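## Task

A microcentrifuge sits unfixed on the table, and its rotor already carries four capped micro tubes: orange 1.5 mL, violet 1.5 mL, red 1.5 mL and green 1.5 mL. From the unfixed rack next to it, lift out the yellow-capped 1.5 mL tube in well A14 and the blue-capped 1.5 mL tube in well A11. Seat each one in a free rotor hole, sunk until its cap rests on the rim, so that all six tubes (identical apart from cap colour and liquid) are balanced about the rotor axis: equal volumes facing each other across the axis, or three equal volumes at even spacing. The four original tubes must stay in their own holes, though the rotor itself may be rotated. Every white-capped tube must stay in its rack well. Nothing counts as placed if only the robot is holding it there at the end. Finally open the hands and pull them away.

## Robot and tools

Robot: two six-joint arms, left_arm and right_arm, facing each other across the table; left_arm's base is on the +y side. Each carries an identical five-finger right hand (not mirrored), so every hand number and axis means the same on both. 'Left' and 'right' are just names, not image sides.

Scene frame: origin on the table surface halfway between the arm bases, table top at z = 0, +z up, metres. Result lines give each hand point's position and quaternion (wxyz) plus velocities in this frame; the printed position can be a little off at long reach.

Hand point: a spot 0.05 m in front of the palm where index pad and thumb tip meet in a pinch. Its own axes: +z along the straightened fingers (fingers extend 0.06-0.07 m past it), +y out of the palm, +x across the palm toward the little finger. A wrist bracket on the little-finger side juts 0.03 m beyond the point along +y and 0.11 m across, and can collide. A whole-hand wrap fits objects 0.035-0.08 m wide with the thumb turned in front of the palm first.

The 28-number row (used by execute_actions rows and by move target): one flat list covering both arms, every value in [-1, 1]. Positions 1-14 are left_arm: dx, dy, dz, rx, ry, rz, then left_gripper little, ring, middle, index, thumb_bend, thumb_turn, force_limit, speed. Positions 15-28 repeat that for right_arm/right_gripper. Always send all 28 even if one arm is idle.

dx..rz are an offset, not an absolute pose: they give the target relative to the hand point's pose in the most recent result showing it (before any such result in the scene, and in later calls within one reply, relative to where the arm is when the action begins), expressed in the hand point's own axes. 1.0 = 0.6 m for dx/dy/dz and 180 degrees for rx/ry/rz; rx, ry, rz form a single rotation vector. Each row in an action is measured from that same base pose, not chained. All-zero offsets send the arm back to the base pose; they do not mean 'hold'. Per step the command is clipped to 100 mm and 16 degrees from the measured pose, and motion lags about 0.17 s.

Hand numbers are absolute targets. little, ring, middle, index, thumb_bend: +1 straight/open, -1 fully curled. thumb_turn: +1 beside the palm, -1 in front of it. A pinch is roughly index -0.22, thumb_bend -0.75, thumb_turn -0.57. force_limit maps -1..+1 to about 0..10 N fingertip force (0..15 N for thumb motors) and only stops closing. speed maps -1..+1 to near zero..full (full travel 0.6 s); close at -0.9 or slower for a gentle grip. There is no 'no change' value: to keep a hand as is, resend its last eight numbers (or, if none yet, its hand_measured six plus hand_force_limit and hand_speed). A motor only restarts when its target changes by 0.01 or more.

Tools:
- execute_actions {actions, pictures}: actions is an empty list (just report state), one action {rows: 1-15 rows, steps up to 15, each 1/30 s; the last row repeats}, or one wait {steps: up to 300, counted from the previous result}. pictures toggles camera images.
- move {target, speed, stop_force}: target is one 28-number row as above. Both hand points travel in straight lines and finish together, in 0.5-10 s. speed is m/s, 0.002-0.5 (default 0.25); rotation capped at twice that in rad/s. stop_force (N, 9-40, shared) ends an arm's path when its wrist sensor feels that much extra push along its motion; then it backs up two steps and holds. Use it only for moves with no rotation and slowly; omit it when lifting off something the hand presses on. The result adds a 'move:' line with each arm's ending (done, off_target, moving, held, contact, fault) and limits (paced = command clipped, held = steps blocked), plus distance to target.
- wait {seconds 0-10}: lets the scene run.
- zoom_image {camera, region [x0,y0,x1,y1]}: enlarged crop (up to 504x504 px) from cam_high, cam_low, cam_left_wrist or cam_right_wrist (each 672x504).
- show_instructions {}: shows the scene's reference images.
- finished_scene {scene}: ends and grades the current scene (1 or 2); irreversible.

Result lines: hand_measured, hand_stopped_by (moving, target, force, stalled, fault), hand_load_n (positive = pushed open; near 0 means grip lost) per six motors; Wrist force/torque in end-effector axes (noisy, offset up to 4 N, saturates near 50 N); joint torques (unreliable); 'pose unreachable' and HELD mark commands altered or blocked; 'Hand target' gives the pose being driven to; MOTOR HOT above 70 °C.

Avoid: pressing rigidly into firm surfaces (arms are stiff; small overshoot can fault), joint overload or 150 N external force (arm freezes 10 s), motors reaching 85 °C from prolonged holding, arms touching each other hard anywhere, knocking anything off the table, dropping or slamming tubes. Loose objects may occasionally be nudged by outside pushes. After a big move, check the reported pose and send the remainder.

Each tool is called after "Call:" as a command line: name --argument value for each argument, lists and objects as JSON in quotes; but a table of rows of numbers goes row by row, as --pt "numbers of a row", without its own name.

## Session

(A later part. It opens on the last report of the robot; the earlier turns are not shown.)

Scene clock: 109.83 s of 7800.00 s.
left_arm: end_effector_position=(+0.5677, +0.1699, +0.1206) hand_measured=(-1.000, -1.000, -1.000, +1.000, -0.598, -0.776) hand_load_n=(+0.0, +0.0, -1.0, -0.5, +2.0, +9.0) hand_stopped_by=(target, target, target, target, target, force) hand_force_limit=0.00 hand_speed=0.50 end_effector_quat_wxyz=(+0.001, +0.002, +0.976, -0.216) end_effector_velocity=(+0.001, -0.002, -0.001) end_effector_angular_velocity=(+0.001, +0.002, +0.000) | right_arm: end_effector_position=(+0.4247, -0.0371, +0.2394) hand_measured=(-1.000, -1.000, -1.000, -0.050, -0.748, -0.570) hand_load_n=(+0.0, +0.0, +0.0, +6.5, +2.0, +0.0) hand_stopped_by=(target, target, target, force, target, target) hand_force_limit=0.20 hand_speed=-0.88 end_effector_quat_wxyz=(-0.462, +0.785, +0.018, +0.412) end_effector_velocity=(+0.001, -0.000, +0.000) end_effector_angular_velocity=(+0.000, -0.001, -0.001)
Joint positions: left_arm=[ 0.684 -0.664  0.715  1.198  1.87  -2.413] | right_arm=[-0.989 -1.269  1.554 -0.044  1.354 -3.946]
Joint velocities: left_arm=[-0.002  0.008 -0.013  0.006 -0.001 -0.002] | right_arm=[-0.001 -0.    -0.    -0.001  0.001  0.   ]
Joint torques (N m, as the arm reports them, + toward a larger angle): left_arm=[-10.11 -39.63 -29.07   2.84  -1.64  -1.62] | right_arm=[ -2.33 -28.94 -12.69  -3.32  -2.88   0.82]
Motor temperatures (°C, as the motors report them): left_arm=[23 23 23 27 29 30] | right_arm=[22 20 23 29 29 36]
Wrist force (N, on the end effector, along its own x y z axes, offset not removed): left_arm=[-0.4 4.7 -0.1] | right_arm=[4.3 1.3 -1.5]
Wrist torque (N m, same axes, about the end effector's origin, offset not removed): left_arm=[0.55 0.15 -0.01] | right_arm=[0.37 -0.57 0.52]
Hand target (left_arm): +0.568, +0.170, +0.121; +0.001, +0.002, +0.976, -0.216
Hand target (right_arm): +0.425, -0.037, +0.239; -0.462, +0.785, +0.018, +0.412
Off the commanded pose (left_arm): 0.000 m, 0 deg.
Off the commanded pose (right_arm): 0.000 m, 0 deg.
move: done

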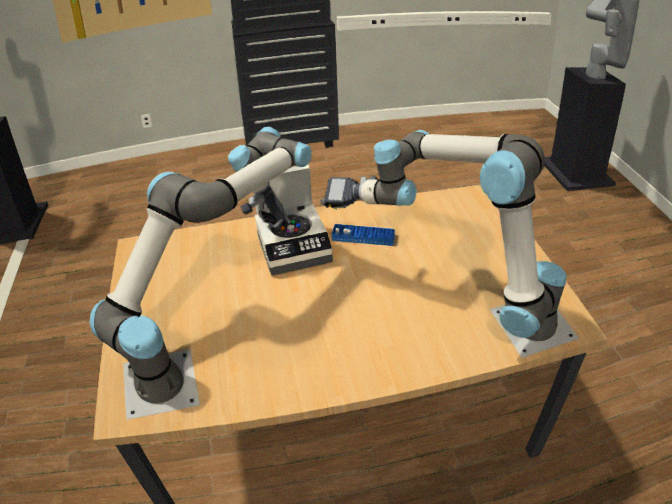

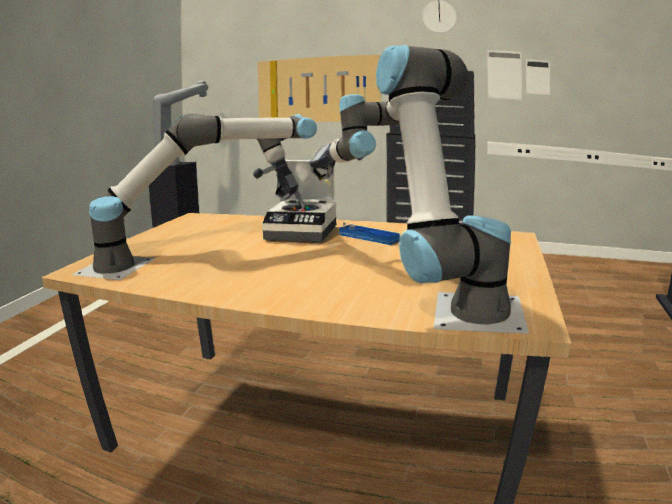

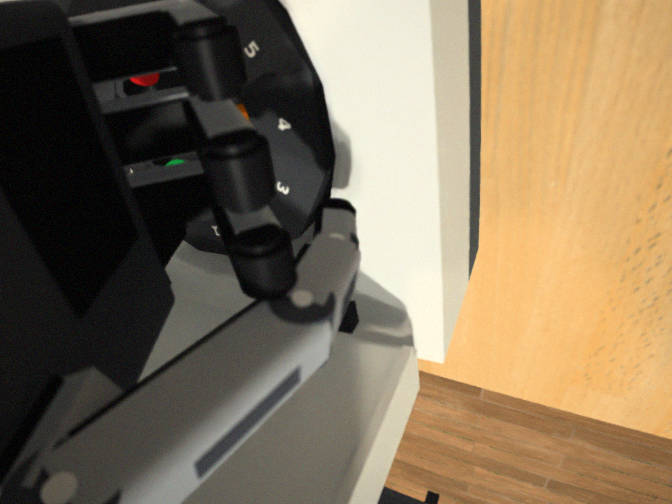

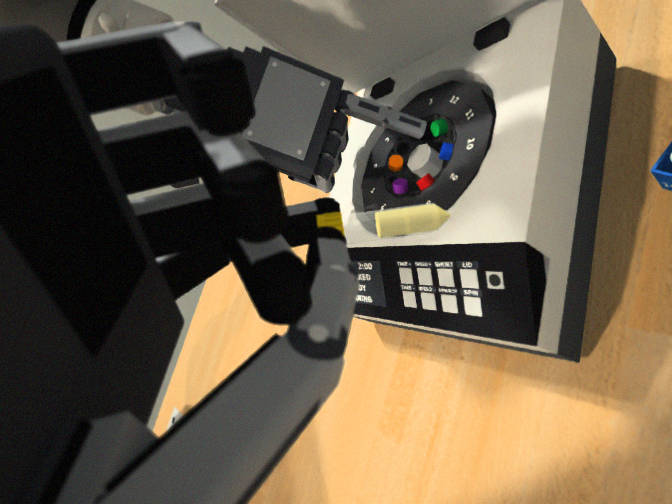

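Call:
move --target '[0.0045,-0.0204,0.0095,0,0,0,-1,-1,-1,1,-0.6,-0.8,0,0.5, 0,0,0,0,0,0,-1,-1,-1,-0.25,-0.75,-0.57,0.2,-0.88]' --speed 0.012 --stop_force 9

Call:
zoom_image --camera "cam_right_wrist" --region '[320,60,520,240]'

Scene clock: 112.27 s of 7800.00 s.
left_arm: end_effector_position=(+0.5650, +0.1566, +0.1205) hand_measured=(-1.000, -1.000, -1.000, +1.000, -0.598, -0.776) hand_load_n=(+0.0, +0.0, -1.0, -0.5, +2.0, +9.0) hand_stopped_by=(target, target, target, target, target, force) hand_force_limit=0.00 hand_speed=0.50 end_effector_quat_wxyz=(+0.001, +0.002, +0.976, -0.216) end_effector_velocity=(-0.000, -0.002, -0.001) end_effector_angular_velocity=(+0.001, -0.000, -0.001) | right_arm: end_effector_position=(+0.4247, -0.0371, +0.2394) hand_measured=(-1.000, -1.000, -1.000, -0.050, -0.748, -0.570) hand_load_n=(+0.0, +0.0, +0.0, +6.5, +2.0, +0.0) hand_stopped_by=(target, target, target, force, target, target) hand_force_limit=0.20 hand_speed=-0.88 end_effector_quat_wxyz=(-0.462, +0.785, +0.018, +0.412) end_effector_velocity=(-0.000, +0.000, -0.000) end_effector_angular_velocity=(+0.000, +0.001, +0.002)
Joint positions: left_arm=[ 0.666 -0.645  0.678  1.21   1.864 -2.431] | right_arm=[-0.989 -1.269  1.554 -0.044  1.354 -3.946]
Joint velocities: left_arm=[-0.003  0.004 -0.006  0.002 -0.002 -0.002] | right_arm=[-0.     0.     0.    -0.    -0.002 -0.   ]
Joint torques (N m, as the arm reports them, + toward a larger angle): left_arm=[-10.44 -41.6  -28.95   3.02  -1.56  -2.34] | right_arm=[ -3.16 -29.22 -13.41  -3.41  -2.78   0.81]
Motor temperatures (°C, as the motors report them): left_arm=[23 23 23 27 29 30] | right_arm=[22 20 23 29 29 36]
Wrist force (N, on the end effector, along its own x y z axes, offset not removed): left_arm=[1.2 2.2 2.8] | right_arm=[2.7 5.6 -1.2]
Wrist torque (N m, same axes, about the end effector's origin, offset not removed): left_arm=[0.03 -0.23 0.00] | right_arm=[0.85 -0.29 0.53]
Hand target (left_arm): +0.565, +0.156, +0.121; +0.001, +0.002, +0.976, -0.216
Hand target (right_arm): +0.425, -0.037, +0.239; -0.462, +0.785, +0.018, +0.412
Off the commanded pose (left_arm): 0.000 m, 0 deg.
Off the commanded pose (right_arm): 0.000 m, 0 deg.
move: done

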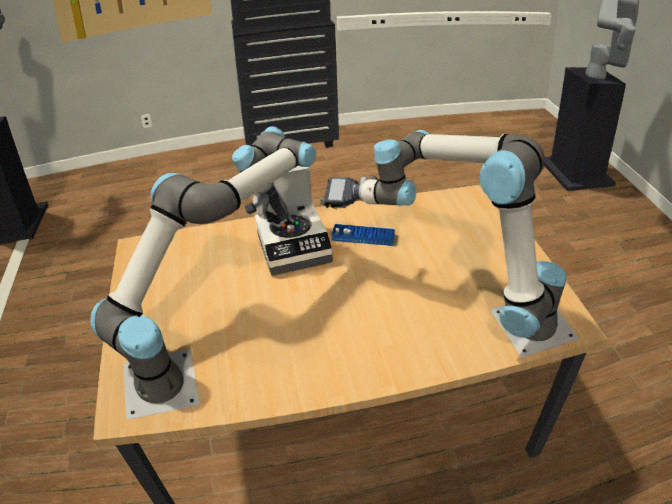

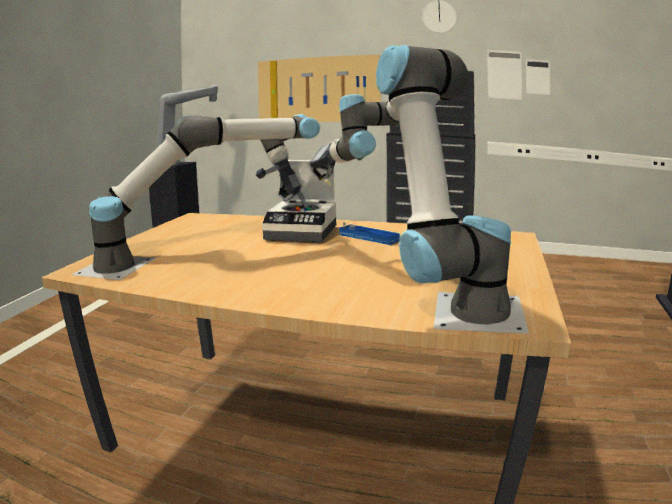

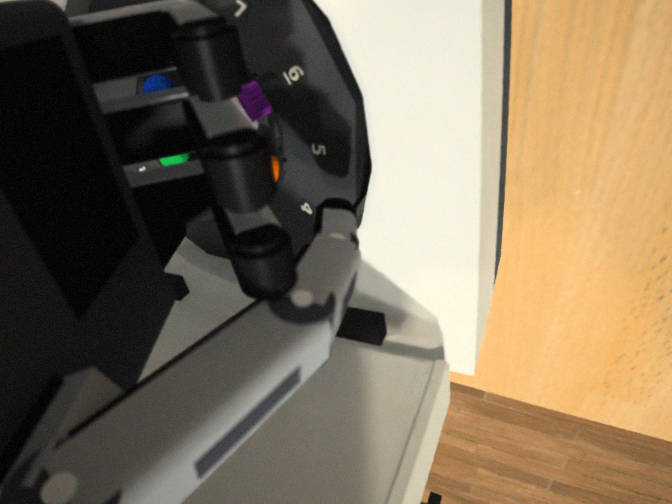

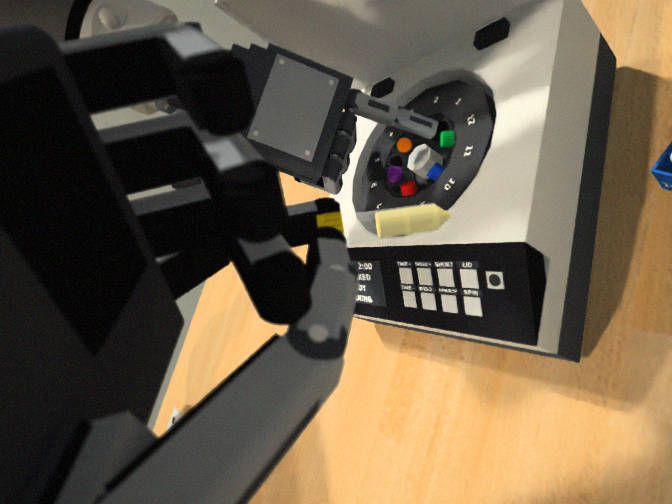

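Region (320, 60, 520, 240) of cam_right_wrist's 672x504 image, scaled by 2.520, with more detail than that image has; it fills the top 454 rows of this view, and the rest is white.

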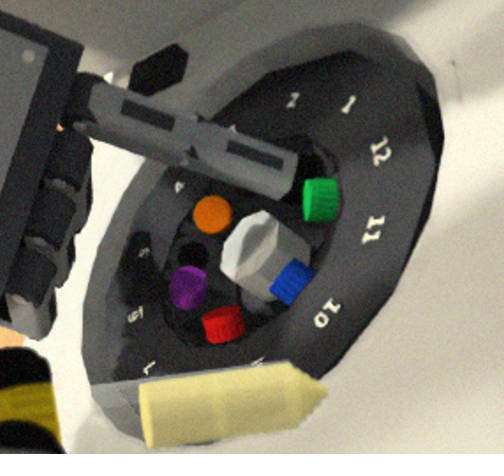

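Call:
move --target '[0.0117,-0.0136,0.0063,0,0,0,-1,-1,-1,1,-0.6,-0.8,0,0.5, 0,0,0,0,0,0,-1,-1,-1,-0.25,-0.75,-0.57,0.2,-0.88]' --speed 0.01 --stop_force 9

Call:
zoom_image --camera "cam_right_wrist" --region '[320,60,520,240]'

Scene clock: 114.57 s of 7800.00 s.
left_arm: end_effector_position=(+0.5581, +0.1478, +0.1205) hand_measured=(-1.000, -1.000, -1.000, +1.000, -0.598, -0.776) hand_load_n=(+0.0, +0.0, -1.0, -0.5, +2.0, +9.0) hand_stopped_by=(target, target, target, target, target, force) hand_force_limit=0.00 hand_speed=0.50 end_effector_quat_wxyz=(+0.001, +0.002, +0.976, -0.216) end_effector_velocity=(-0.001, -0.002, +0.001) end_effector_angular_velocity=(-0.001, -0.000, -0.000) | right_arm: end_effector_position=(+0.4247, -0.0371, +0.2394) hand_measured=(-1.000, -1.000, -1.000, -0.050, -0.748, -0.570) hand_load_n=(+0.0, +0.0, +0.0, +6.5, +2.0, +0.0) hand_stopped_by=(target, target, target, force, target, target) hand_force_limit=0.20 hand_speed=-0.88 end_effector_quat_wxyz=(-0.462, +0.785, +0.018, +0.412) end_effector_velocity=(+0.001, -0.000, +0.000) end_effector_angular_velocity=(+0.000, -0.001, -0.002)
Joint positions: left_arm=[ 0.649 -0.647  0.682  1.204  1.858 -2.448] | right_arm=[-0.989 -1.269  1.554 -0.044  1.354 -3.946]
Joint velocities: left_arm=[-0.003 -0.001  0.    -0.001 -0.001 -0.003] | right_arm=[-0.     0.    -0.    -0.001  0.001 -0.   ]
Joint torques (N m, as the arm reports them, + toward a larger angle): left_arm=[-11.2  -57.57 -10.66   0.64  -1.48  -1.94] | right_arm=[ -3.33 -28.85 -12.87  -3.46  -2.93   0.87]
Motor temperatures (°C, as the motors report them): left_arm=[23 23 23 27 29 30] | right_arm=[22 20 23 29 29 36]
Wrist force (N, on the end effector, along its own x y z axes, offset not removed): left_arm=[-0.3 3.6 0.6] | right_arm=[2.1 4.6 1.1]
Wrist torque (N m, same axes, about the end effector's origin, offset not removed): left_arm=[0.48 -0.06 -0.08] | right_arm=[0.58 -0.30 0.33]
Hand target (left_arm): +0.558, +0.148, +0.121; +0.001, +0.002, +0.976, -0.216
Hand target (right_arm): +0.425, -0.037, +0.239; -0.462, +0.785, +0.018, +0.412
Off the commanded pose (left_arm): 0.000 m, 0 deg.
Off the commanded pose (right_arm): 0.000 m, 0 deg.
move: done

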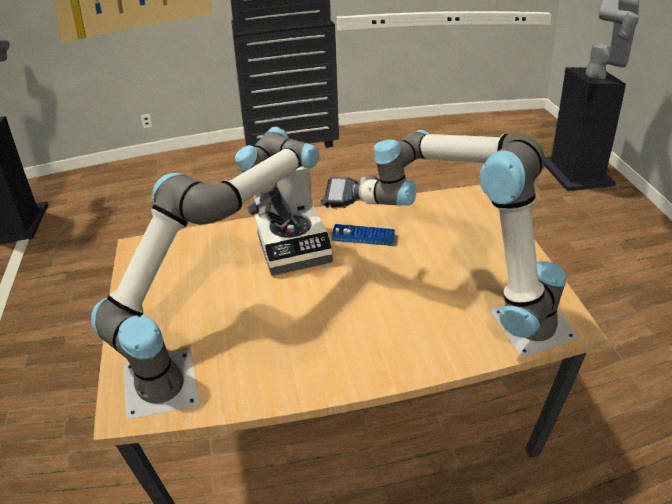

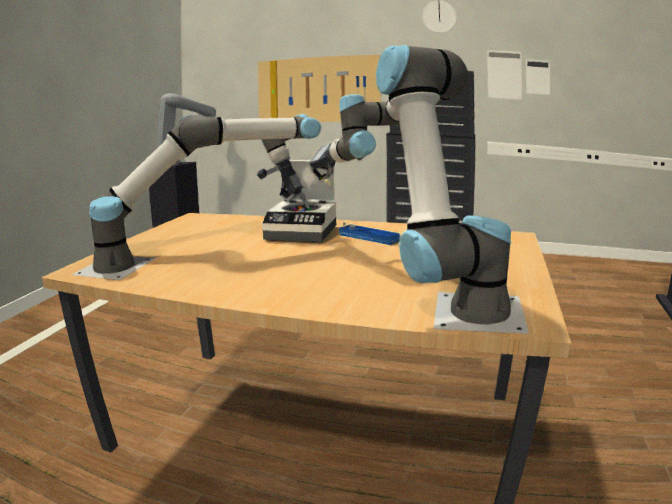

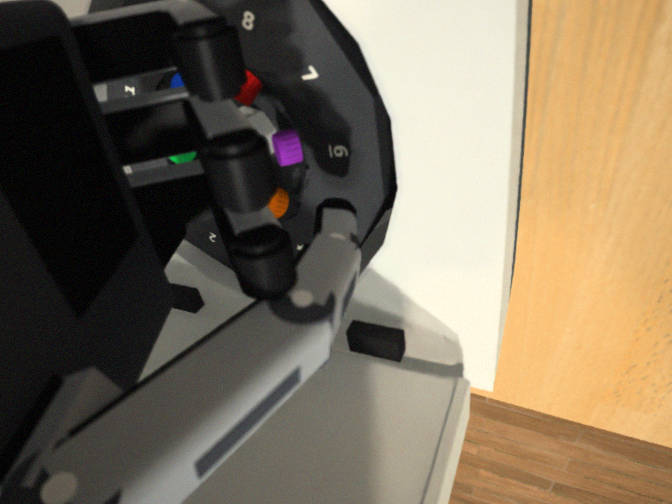

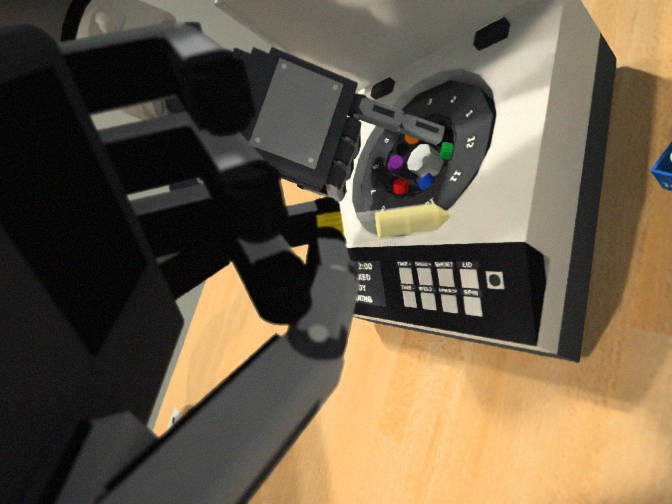

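Region (320, 60, 520, 240) of cam_right_wrist's 672x504 image, scaled by 2.520, with more detail than that image has; it fills the top 454 rows of this view, and the rest is white.

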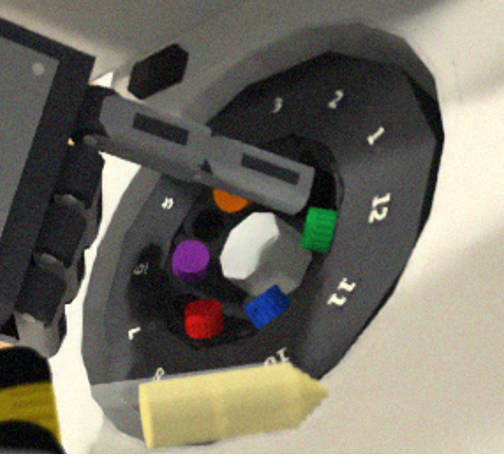

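Call:
move --target '[0.015,-0.0076,0.0035,0,0,0,-1,-1,-1,1,-0.6,-0.8,0,0.5, 0,0,0,0,0,0,-1,-1,-1,-0.25,-0.75,-0.57,0.2,-0.88]' --speed 0.008 --stop_force 9

Call:
zoom_image --camera "cam_right_wrist" --region '[320,60,520,240]'

Scene clock: 116.87 s of 7800.00 s.
left_arm: end_effector_position=(+0.5492, +0.1428, +0.1205) hand_measured=(-1.000, -1.000, -1.000, +1.000, -0.598, -0.776) hand_load_n=(+0.0, +0.0, -1.0, -0.5, +2.0, +9.0) hand_stopped_by=(target, target, target, target, target, force) hand_force_limit=0.00 hand_speed=0.50 end_effector_quat_wxyz=(+0.001, +0.002, +0.976, -0.216) end_effector_velocity=(-0.002, -0.000, +0.000) end_effector_angular_velocity=(+0.000, +0.000, +0.000) | right_arm: end_effector_position=(+0.4247, -0.0371, +0.2394) hand_measured=(-1.000, -1.000, -1.000, -0.050, -0.748, -0.570) hand_load_n=(+0.0, +0.0, +0.0, +6.5, +2.0, +0.0) hand_stopped_by=(target, target, target, force, target, target) hand_force_limit=0.20 hand_speed=-0.88 end_effector_quat_wxyz=(-0.462, +0.785, +0.018, +0.412) end_effector_velocity=(+0.000, -0.001, -0.001) end_effector_angular_velocity=(-0.001, +0.001, -0.001)
Joint positions: left_arm=[ 0.633 -0.664  0.712  1.186  1.853 -2.463] | right_arm=[-0.989 -1.269  1.554 -0.044  1.354 -3.946]
Joint velocities: left_arm=[-0.002 -0.004  0.006 -0.003 -0.001 -0.002] | right_arm=[-0.001 -0.     0.001  0.001  0.    -0.   ]
Joint torques (N m, as the arm reports them, + toward a larger angle): left_arm=[-10.17 -58.1   -9.64   0.06  -1.08  -1.73] | right_arm=[ -3.78 -28.74 -12.18  -3.37  -2.82   0.67]
Motor temperatures (°C, as the motors report them): left_arm=[23 23 23 27 29 30] | right_arm=[22 20 23 29 29 36]
Wrist force (N, on the end effector, along its own x y z axes, offset not removed): left_arm=[-1.2 2.8 0.2] | right_arm=[3.7 1.0 -1.4]
Wrist torque (N m, same axes, about the end effector's origin, offset not removed): left_arm=[0.28 0.06 -0.02] | right_arm=[0.31 -0.54 0.41]
Hand target (left_arm): +0.549, +0.143, +0.121; +0.001, +0.002, +0.976, -0.216
Hand target (right_arm): +0.425, -0.037, +0.239; -0.462, +0.785, +0.018, +0.412
Off the commanded pose (left_arm): 0.000 m, 0 deg.
Off the commanded pose (right_arm): 0.000 m, 0 deg.
move: done

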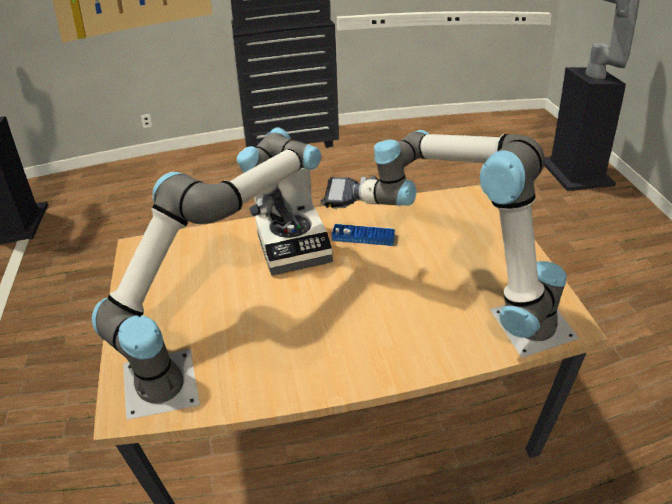

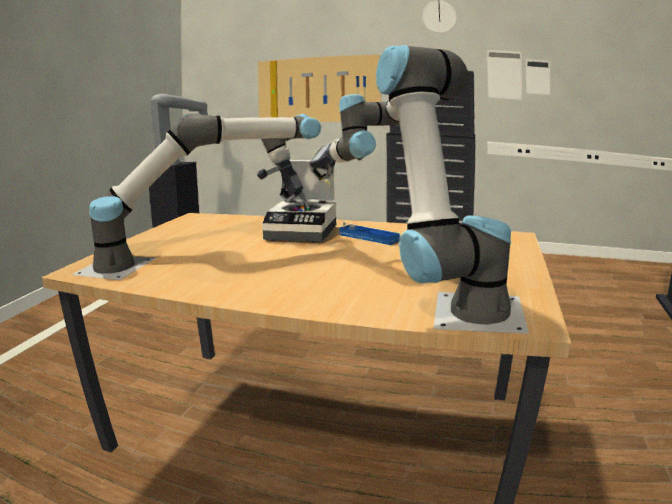

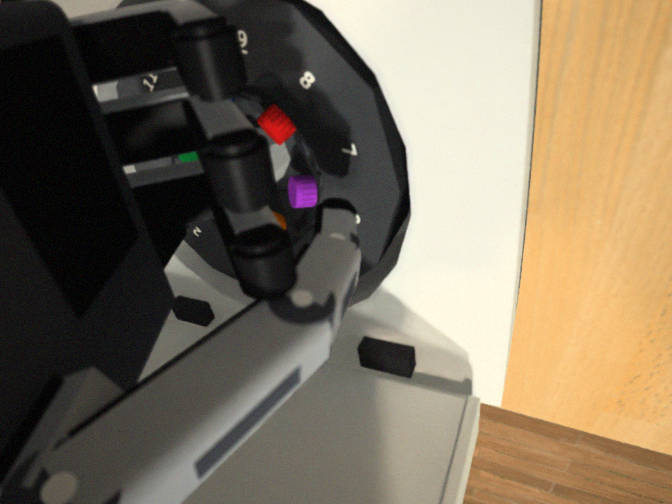

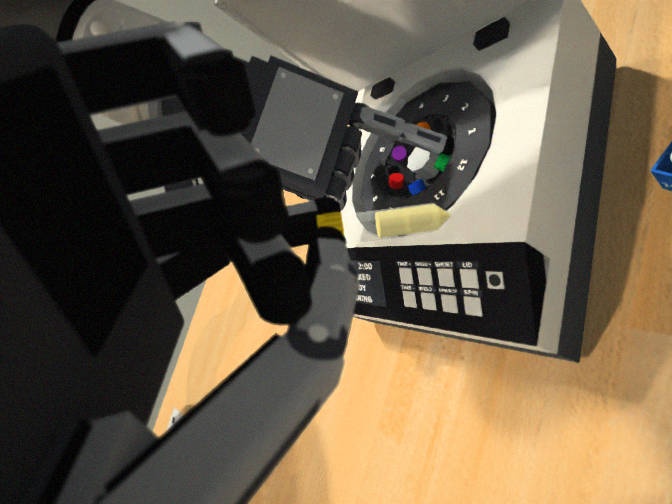

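Region (320, 60, 520, 240) of cam_right_wrist's 672x504 image, scaled by 2.520, with more detail than that image has; it fills the top 454 rows of this view, and the rest is white.

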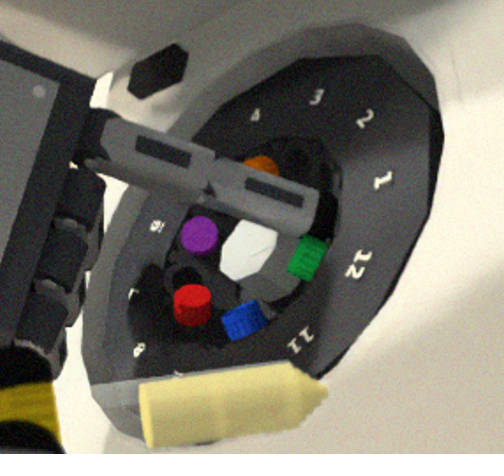

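About 5° more, then retract.

Call:
move --target '[0.0042,-0.001,0.0005,0,0,0,-1,-1,-1,1,-0.6,-0.8,0,0.5, 0,0,0,0,0,0,-1,-1,-1,-0.25,-0.75,-0.57,0.2,-0.88]' --speed 0.006 --stop_force 9

Call:
move --target '[-0.01,-0.01,-0.1,0,0,0,-1,-1,-1,1,-0.6,-0.8,0,0.5, 0,0,0,0,0,0,-1,-1,-1,-0.25,-0.75,-0.57,0.2,-0.88]' --speed 0.05

Call:
zoom_image --camera "cam_right_wrist" --region '[320,60,520,240]'

Scene clock: 118.43 s of 7800.00 s.
left_arm: end_effector_position=(+0.5468, +0.1422, +0.1205) hand_measured=(-1.000, -1.000, -1.000, +1.000, -0.598, -0.776) hand_load_n=(+0.0, +0.0, -1.0, -2.5, +2.0, +9.0) hand_stopped_by=(target, target, target, target, target, force) hand_force_limit=0.00 hand_speed=0.50 end_effector_quat_wxyz=(+0.001, +0.002, +0.976, -0.216) end_effector_velocity=(-0.001, -0.000, +0.000) end_effector_angular_velocity=(-0.001, -0.001, -0.000) | right_arm: end_effector_position=(+0.4247, -0.0371, +0.2394) hand_measured=(-1.000, -1.000, -1.000, -0.050, -0.748, -0.570) hand_load_n=(+0.0, +0.0, +0.0, +6.5, +2.0, +0.0) hand_stopped_by=(target, target, target, force, target, target) hand_force_limit=0.20 hand_speed=-0.88 end_effector_quat_wxyz=(-0.462, +0.785, +0.018, +0.412) end_effector_velocity=(-0.000, +0.000, -0.000) end_effector_angular_velocity=(+0.000, -0.000, +0.001)
Joint positions: left_arm=[ 0.63  -0.67   0.722  1.181  1.852 -2.467] | right_arm=[-0.989 -1.269  1.554 -0.044  1.354 -3.946]
Joint velocities: left_arm=[-0.001 -0.003  0.005 -0.003 -0.001 -0.001] | right_arm=[ 0.     0.     0.    -0.001 -0.    -0.   ]
Joint torques (N m, as the arm reports them, + toward a larger angle): left_arm=[-13.04 -54.83  -9.84  -0.34  -0.58  -1.76] | right_arm=[ -3.15 -29.26 -12.72  -3.47  -2.71   0.69]
Motor temperatures (°C, as the motors report them): left_arm=[23 23 23 27 29 30] | right_arm=[22 20 23 29 29 36]
Wrist force (N, on the end effector, along its own x y z axes, offset not removed): left_arm=[-0.1 6.3 -4.0] | right_arm=[1.8 4.4 0.1]
Wrist torque (N m, same axes, about the end effector's origin, offset not removed): left_arm=[0.77 -0.20 0.08] | right_arm=[0.66 -0.26 0.41]
Hand target (left_arm): +0.547, +0.142, +0.120; +0.001, +0.002, +0.976, -0.216
Hand target (right_arm): +0.425, -0.037, +0.239; -0.462, +0.785, +0.018, +0.412
Off the commanded pose (left_arm): 0.000 m, 0 deg.
Off the commanded pose (right_arm): 0.000 m, 0 deg.
move: done

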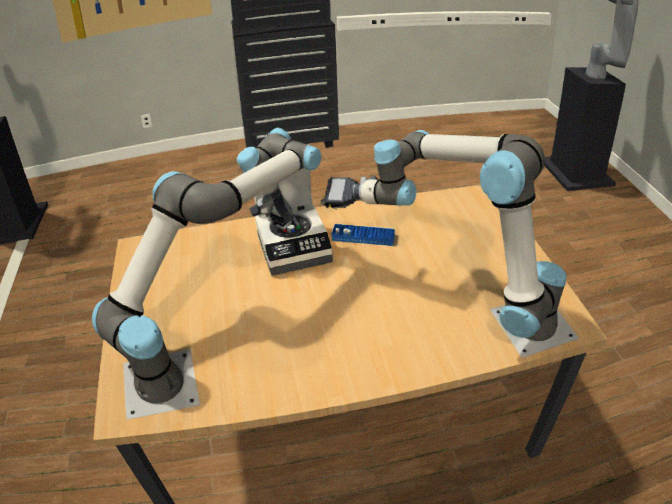

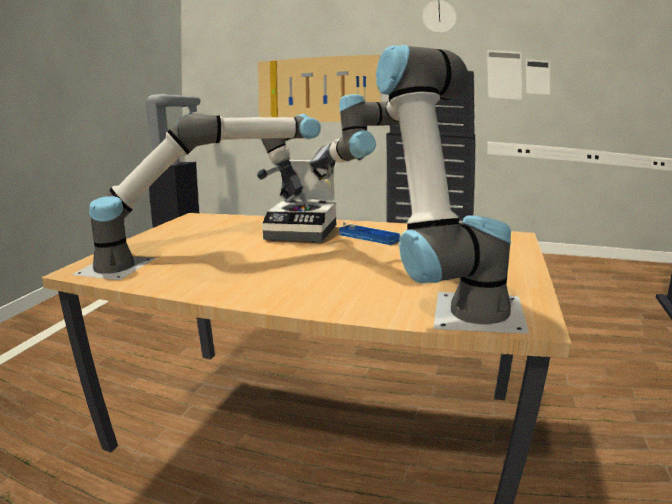

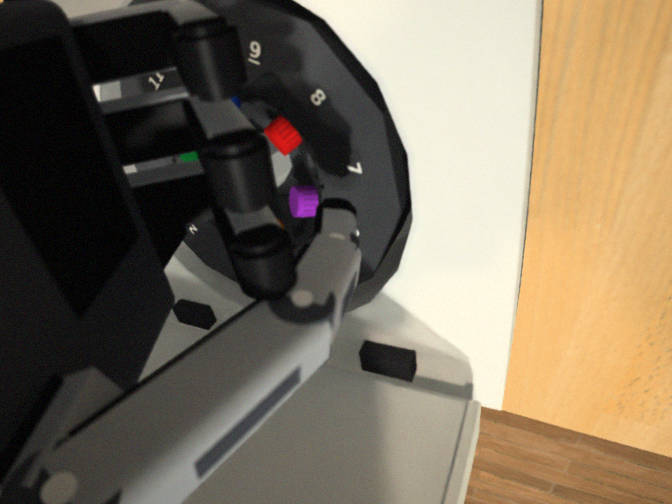

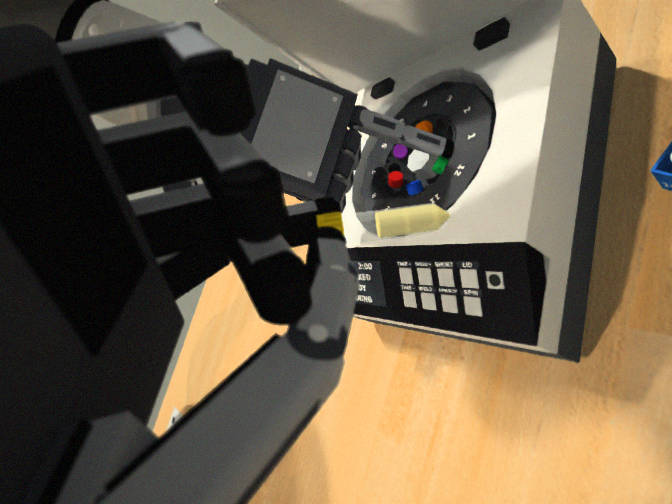

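Scene clock: 120.03 s of 7800.00 s.
left_arm: end_effector_position=(+0.5526, +0.1620, +0.1774) hand_measured=(-1.000, -1.000, -1.000, +1.000, -0.598, -0.776) hand_load_n=(+0.0, +0.0, -1.0, +0.0, +2.0, +9.0) hand_stopped_by=(target, target, target, target, target, force) hand_force_limit=0.00 hand_speed=0.50 end_effector_quat_wxyz=(+0.001, +0.002, +0.976, -0.216) end_effector_velocity=(+0.000, +0.000, +0.002) end_effector_angular_velocity=(-0.000, +0.000, -0.000) | right_arm: end_effector_position=(+0.4247, -0.0371, +0.2394) hand_measured=(-1.000, -1.000, -1.000, -0.050, -0.748, -0.570) hand_load_n=(+0.0, +0.0, +0.0, +6.5, +2.0, +0.0) hand_stopped_by=(target, target, target, force, target, target) hand_force_limit=0.20 hand_speed=-0.88 end_effector_quat_wxyz=(-0.462, +0.785, +0.018, +0.412) end_effector_velocity=(-0.000, +0.000, +0.000) end_effector_angular_velocity=(+0.000, -0.000, +0.001)
Joint positions: left_arm=[ 0.658 -0.694  0.623  1.311  1.861 -2.439] | right_arm=[-0.989 -1.269  1.554 -0.044  1.354 -3.946]
Joint velocities: left_arm=[ 0.001  0.    -0.005  0.005  0.     0.001] | right_arm=[ 0.    -0.     0.    -0.    -0.001 -0.   ]
Joint torques (N m, as the arm reports them, + toward a larger angle): left_arm=[  9.92 -41.93 -26.28   3.25   2.53   1.57] | right_arm=[ -3.36 -27.98 -12.55  -3.41  -2.86   0.73]
Motor temperatures (°C, as the motors report them): left_arm=[23 23 23 27 29 30] | right_arm=[22 20 23 29 29 36]
Wrist force (N, on the end effector, along its own x y z axes, offset not removed): left_arm=[2.9 3.2 1.8] | right_arm=[-1.6 4.0 -3.8]
Wrist torque (N m, same axes, about the end effector's origin, offset not removed): left_arm=[0.37 -0.48 0.15] | right_arm=[0.78 0.42 0.17]
Hand target (left_arm): +0.553, +0.162, +0.177; +0.001, +0.002, +0.976, -0.216
Hand target (right_arm): +0.425, -0.037, +0.239; -0.462, +0.785, +0.018, +0.412
Off the commanded pose (left_arm): 0.000 m, 0 deg.
Off the commanded pose (right_arm): 0.000 m, 0 deg.
move: done

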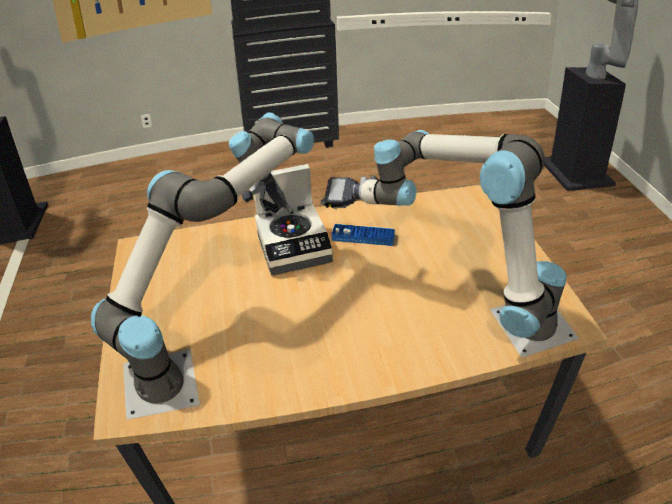

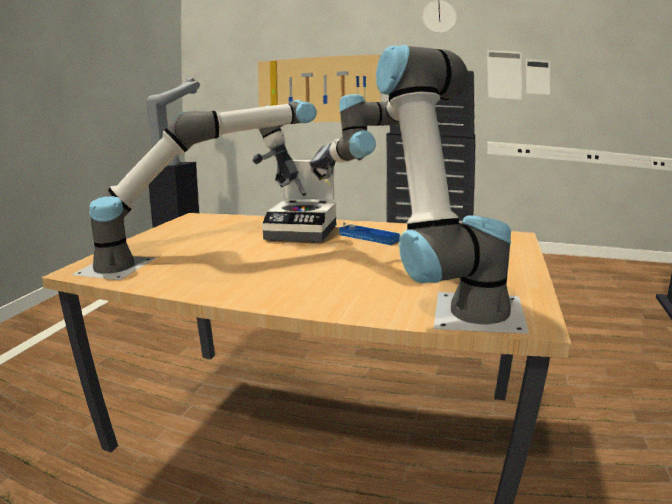

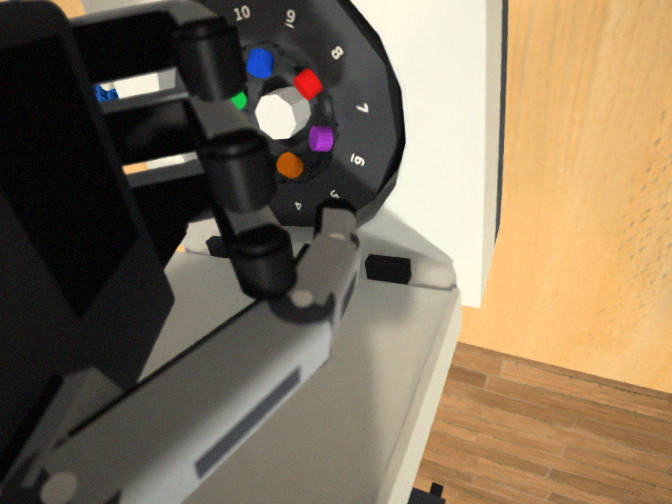

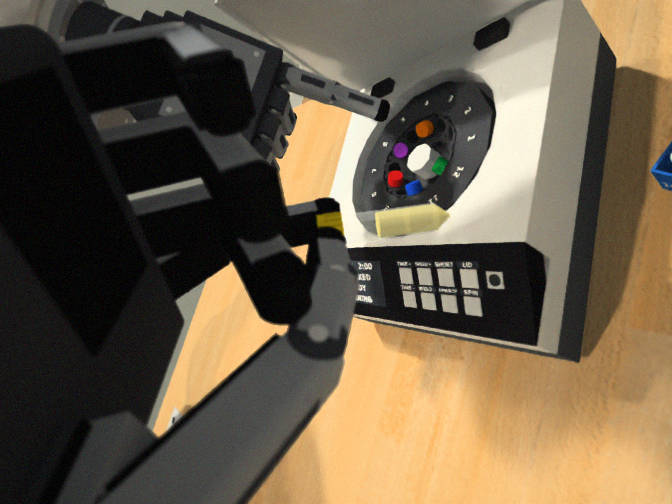

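Region (320, 60, 520, 240) of cam_right_wrist's 672x504 image, scaled by 2.520, with more detail than that image has; it fills the top 454 rows of this view, and the rest is white.

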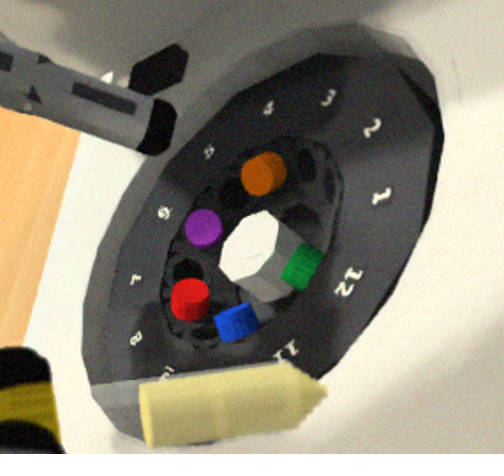

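Call:
move --target '[0.054,0.164,-0.252,0.006,0.036,0.569,-1,-1,-1,1,-0.6,-0.8,0,0.5, 0,0,0,0,0,0,-1,-1,-1,-0.25,-0.75,-0.57,0.2,-0.88]' --speed 0.35

Call:
move --target '[0,0,0,0,0,0,-1,-1,-1,1,-1,1,0,0.5, -0.035,0.04,0.31,-0.0115,0.0036,-0.0227,-1,-1,-1,-0.25,-0.75,-0.57,0.2,-0.88]' --speed 0.15

Scene clock: 125.03 s of 7800.00 s.
left_arm: end_effector_position=(+0.5205, +0.3150, +0.2730) hand_measured=(-1.000, -1.000, -1.000, +1.000, -0.598, -0.776) hand_load_n=(+0.0, +0.0, -1.0, +0.0, +2.0, +9.0) hand_stopped_by=(target, target, target, target, target, force) hand_force_limit=0.00 hand_speed=0.50 end_effector_quat_wxyz=(+0.121, +0.772, +0.608, -0.142) end_effector_velocity=(+0.000, +0.001, +0.000) end_effector_angular_velocity=(-0.000, -0.001, -0.008) | right_arm: end_effector_position=(+0.4247, -0.0371, +0.2394) hand_measured=(-1.000, -1.000, -1.000, -0.050, -0.748, -0.570) hand_load_n=(+0.0, +0.0, +0.0, +6.5, +2.0, +0.0) hand_stopped_by=(target, target, target, force, target, target) hand_force_limit=0.20 hand_speed=-0.88 end_effector_quat_wxyz=(-0.462, +0.785, +0.018, +0.412) end_effector_velocity=(-0.000, +0.000, +0.000) end_effector_angular_velocity=(+0.000, -0.001, +0.001)
Joint positions: left_arm=[ 0.948 -1.093  1.178  1.357  1.925 -0.319] | right_arm=[-0.989 -1.269  1.554 -0.044  1.354 -3.946]
Joint velocities: left_arm=[ 0.003  0.002 -0.003  0.004  0.001  0.011] | right_arm=[ 0.001 -0.    -0.001  0.    -0.001 -0.   ]
Joint torques (N m, as the arm reports them, + toward a larger angle): left_arm=[ 11.5  -28.69 -28.22   3.21   2.51   1.92] | right_arm=[ -2.88 -28.49 -12.37  -3.33  -2.88   0.85]
Motor temperatures (°C, as the motors report them): left_arm=[23 23 23 27 29 30] | right_arm=[22 20 23 29 29 36]
Wrist force (N, on the end effector, along its own x y z axes, offset not removed): left_arm=[1.0 2.1 1.3] | right_arm=[1.9 -0.4 -2.0]
Wrist torque (N m, same axes, about the end effector's origin, offset not removed): left_arm=[0.37 -0.22 0.23] | right_arm=[0.08 -0.18 0.33]
Hand target (left_arm): +0.521, +0.315, +0.273; +0.121, +0.772, +0.607, -0.142
Hand target (right_arm): +0.425, -0.037, +0.239; -0.462, +0.785, +0.018, +0.412
Off the commanded pose (left_arm): 0.000 m, 0 deg.
Off the commanded pose (right_arm): 0.000 m, 0 deg.
move: done

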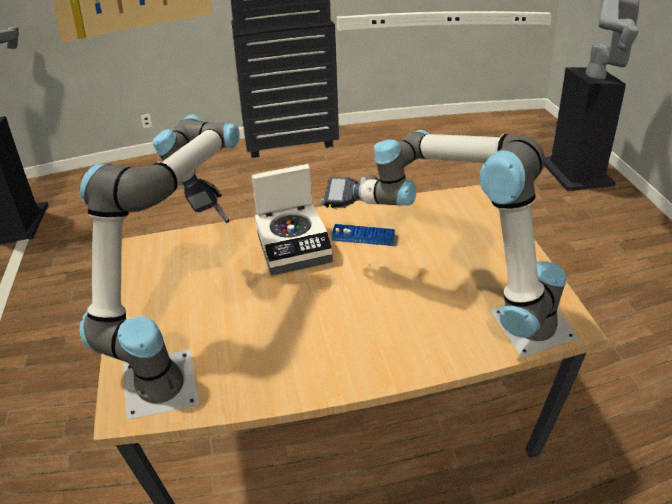

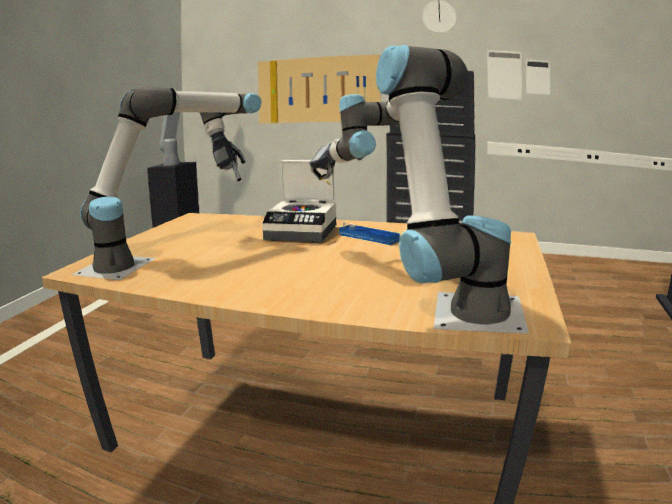

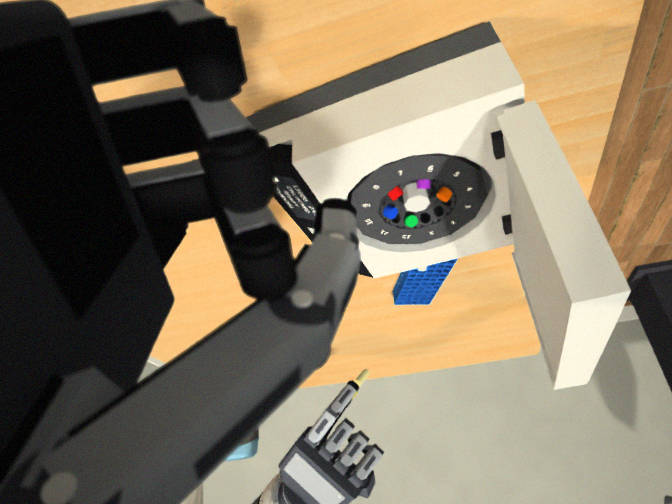

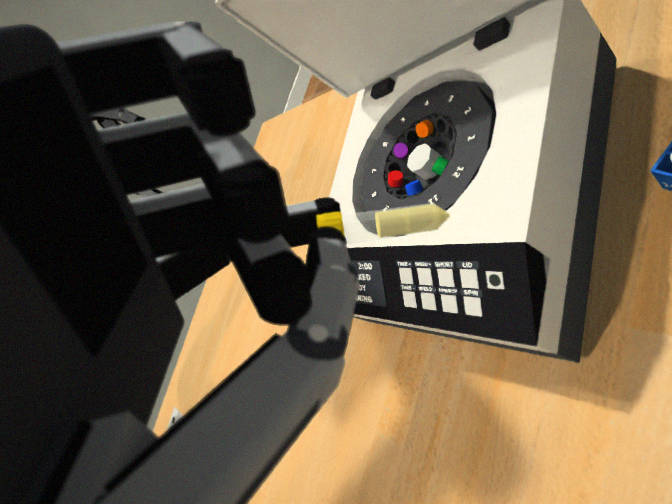

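Scene clock: 126.83 s of 7800.00 s.
left_arm: end_effector_position=(+0.5205, +0.3150, +0.2730) hand_measured=(-1.000, -1.000, -1.000, +1.000, -1.000, +1.000) hand_load_n=(+0.0, +0.0, +0.0, +0.0, +0.0, +0.0) hand_stopped_by=(target, target, target, target, target, target) hand_force_limit=0.00 hand_speed=0.50 end_effector_quat_wxyz=(+0.121, +0.772, +0.608, -0.142) end_effector_velocity=(+0.000, +0.000, +0.000) end_effector_angular_velocity=(-0.000, +0.001, +0.002) | right_arm: end_effector_position=(+0.5377, +0.0940, +0.1648) hand_measured=(-1.000, -1.000, -1.000, -0.050, -0.748, -0.570) hand_load_n=(+0.0, +0.0, +0.0, +6.5, +2.0, +0.0) hand_stopped_by=(target, target, target, force, target, target) hand_force_limit=0.20 hand_speed=-0.88 end_effector_quat_wxyz=(-0.433, +0.790, +0.036, +0.433) end_effector_velocity=(+0.001, +0.001, -0.000) end_effector_angular_velocity=(-0.002, +0.001, -0.001)
Joint positions: left_arm=[ 0.948 -1.093  1.178  1.357  1.925 -0.319] | right_arm=[-0.912 -0.785  0.985  0.055  1.463 -4.   ]
Joint velocities: left_arm=[ 0.001 -0.001 -0.     0.001  0.    -0.001] | right_arm=[ 0.001  0.007 -0.013  0.008  0.002 -0.001]
Joint torques (N m, as the arm reports them, + toward a larger angle): left_arm=[-10.91 -44.02 -10.53   0.48  -1.73  -1.98] | right_arm=[  7.86 -43.25 -33.78   1.24   1.77  -2.62]
Motor temperatures (°C, as the motors report them): left_arm=[23 23 23 27 29 30] | right_arm=[22 20 23 29 29 36]
Wrist force (N, on the end effector, along its own x y z axes, offset not removed): left_arm=[0.4 3.4 2.5] | right_arm=[1.6 2.9 -4.2]
Wrist torque (N m, same axes, about the end effector's origin, offset not removed): left_arm=[0.43 -0.17 0.20] | right_arm=[0.74 -0.16 0.37]
Hand target (left_arm): +0.521, +0.315, +0.273; +0.121, +0.772, +0.608, -0.142
Hand target (right_arm): +0.538, +0.094, +0.165; -0.433, +0.790, +0.036, +0.433
Off the commanded pose (left_arm): 0.000 m, 0 deg.
Off the commanded pose (right_arm): 0.000 m, 0 deg.
move: done

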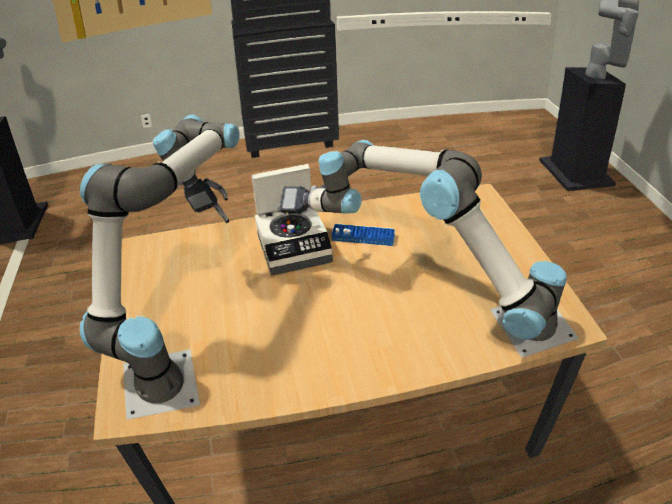

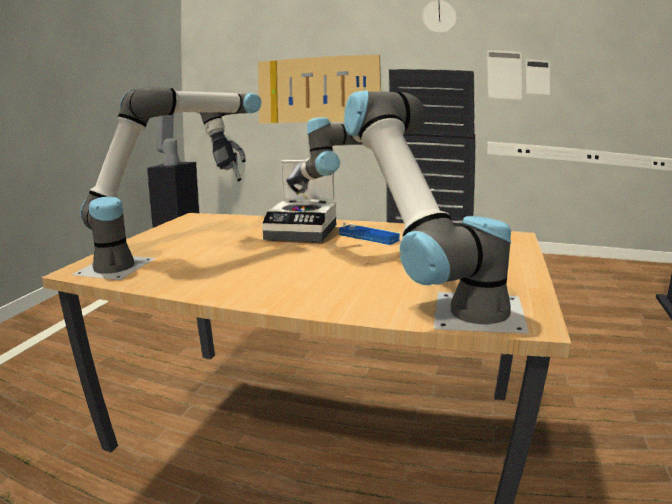

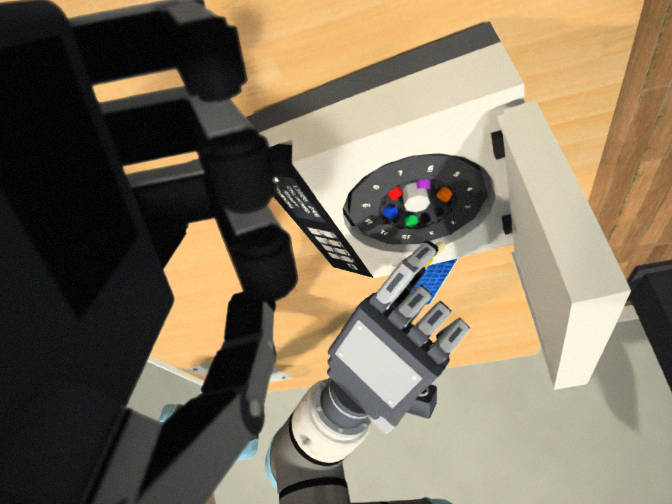

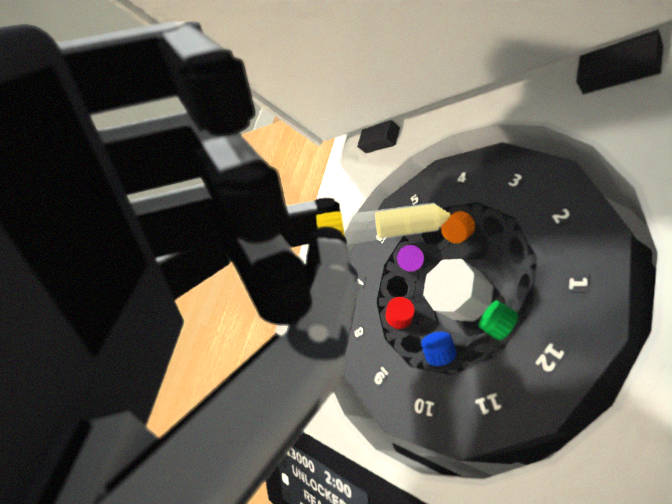

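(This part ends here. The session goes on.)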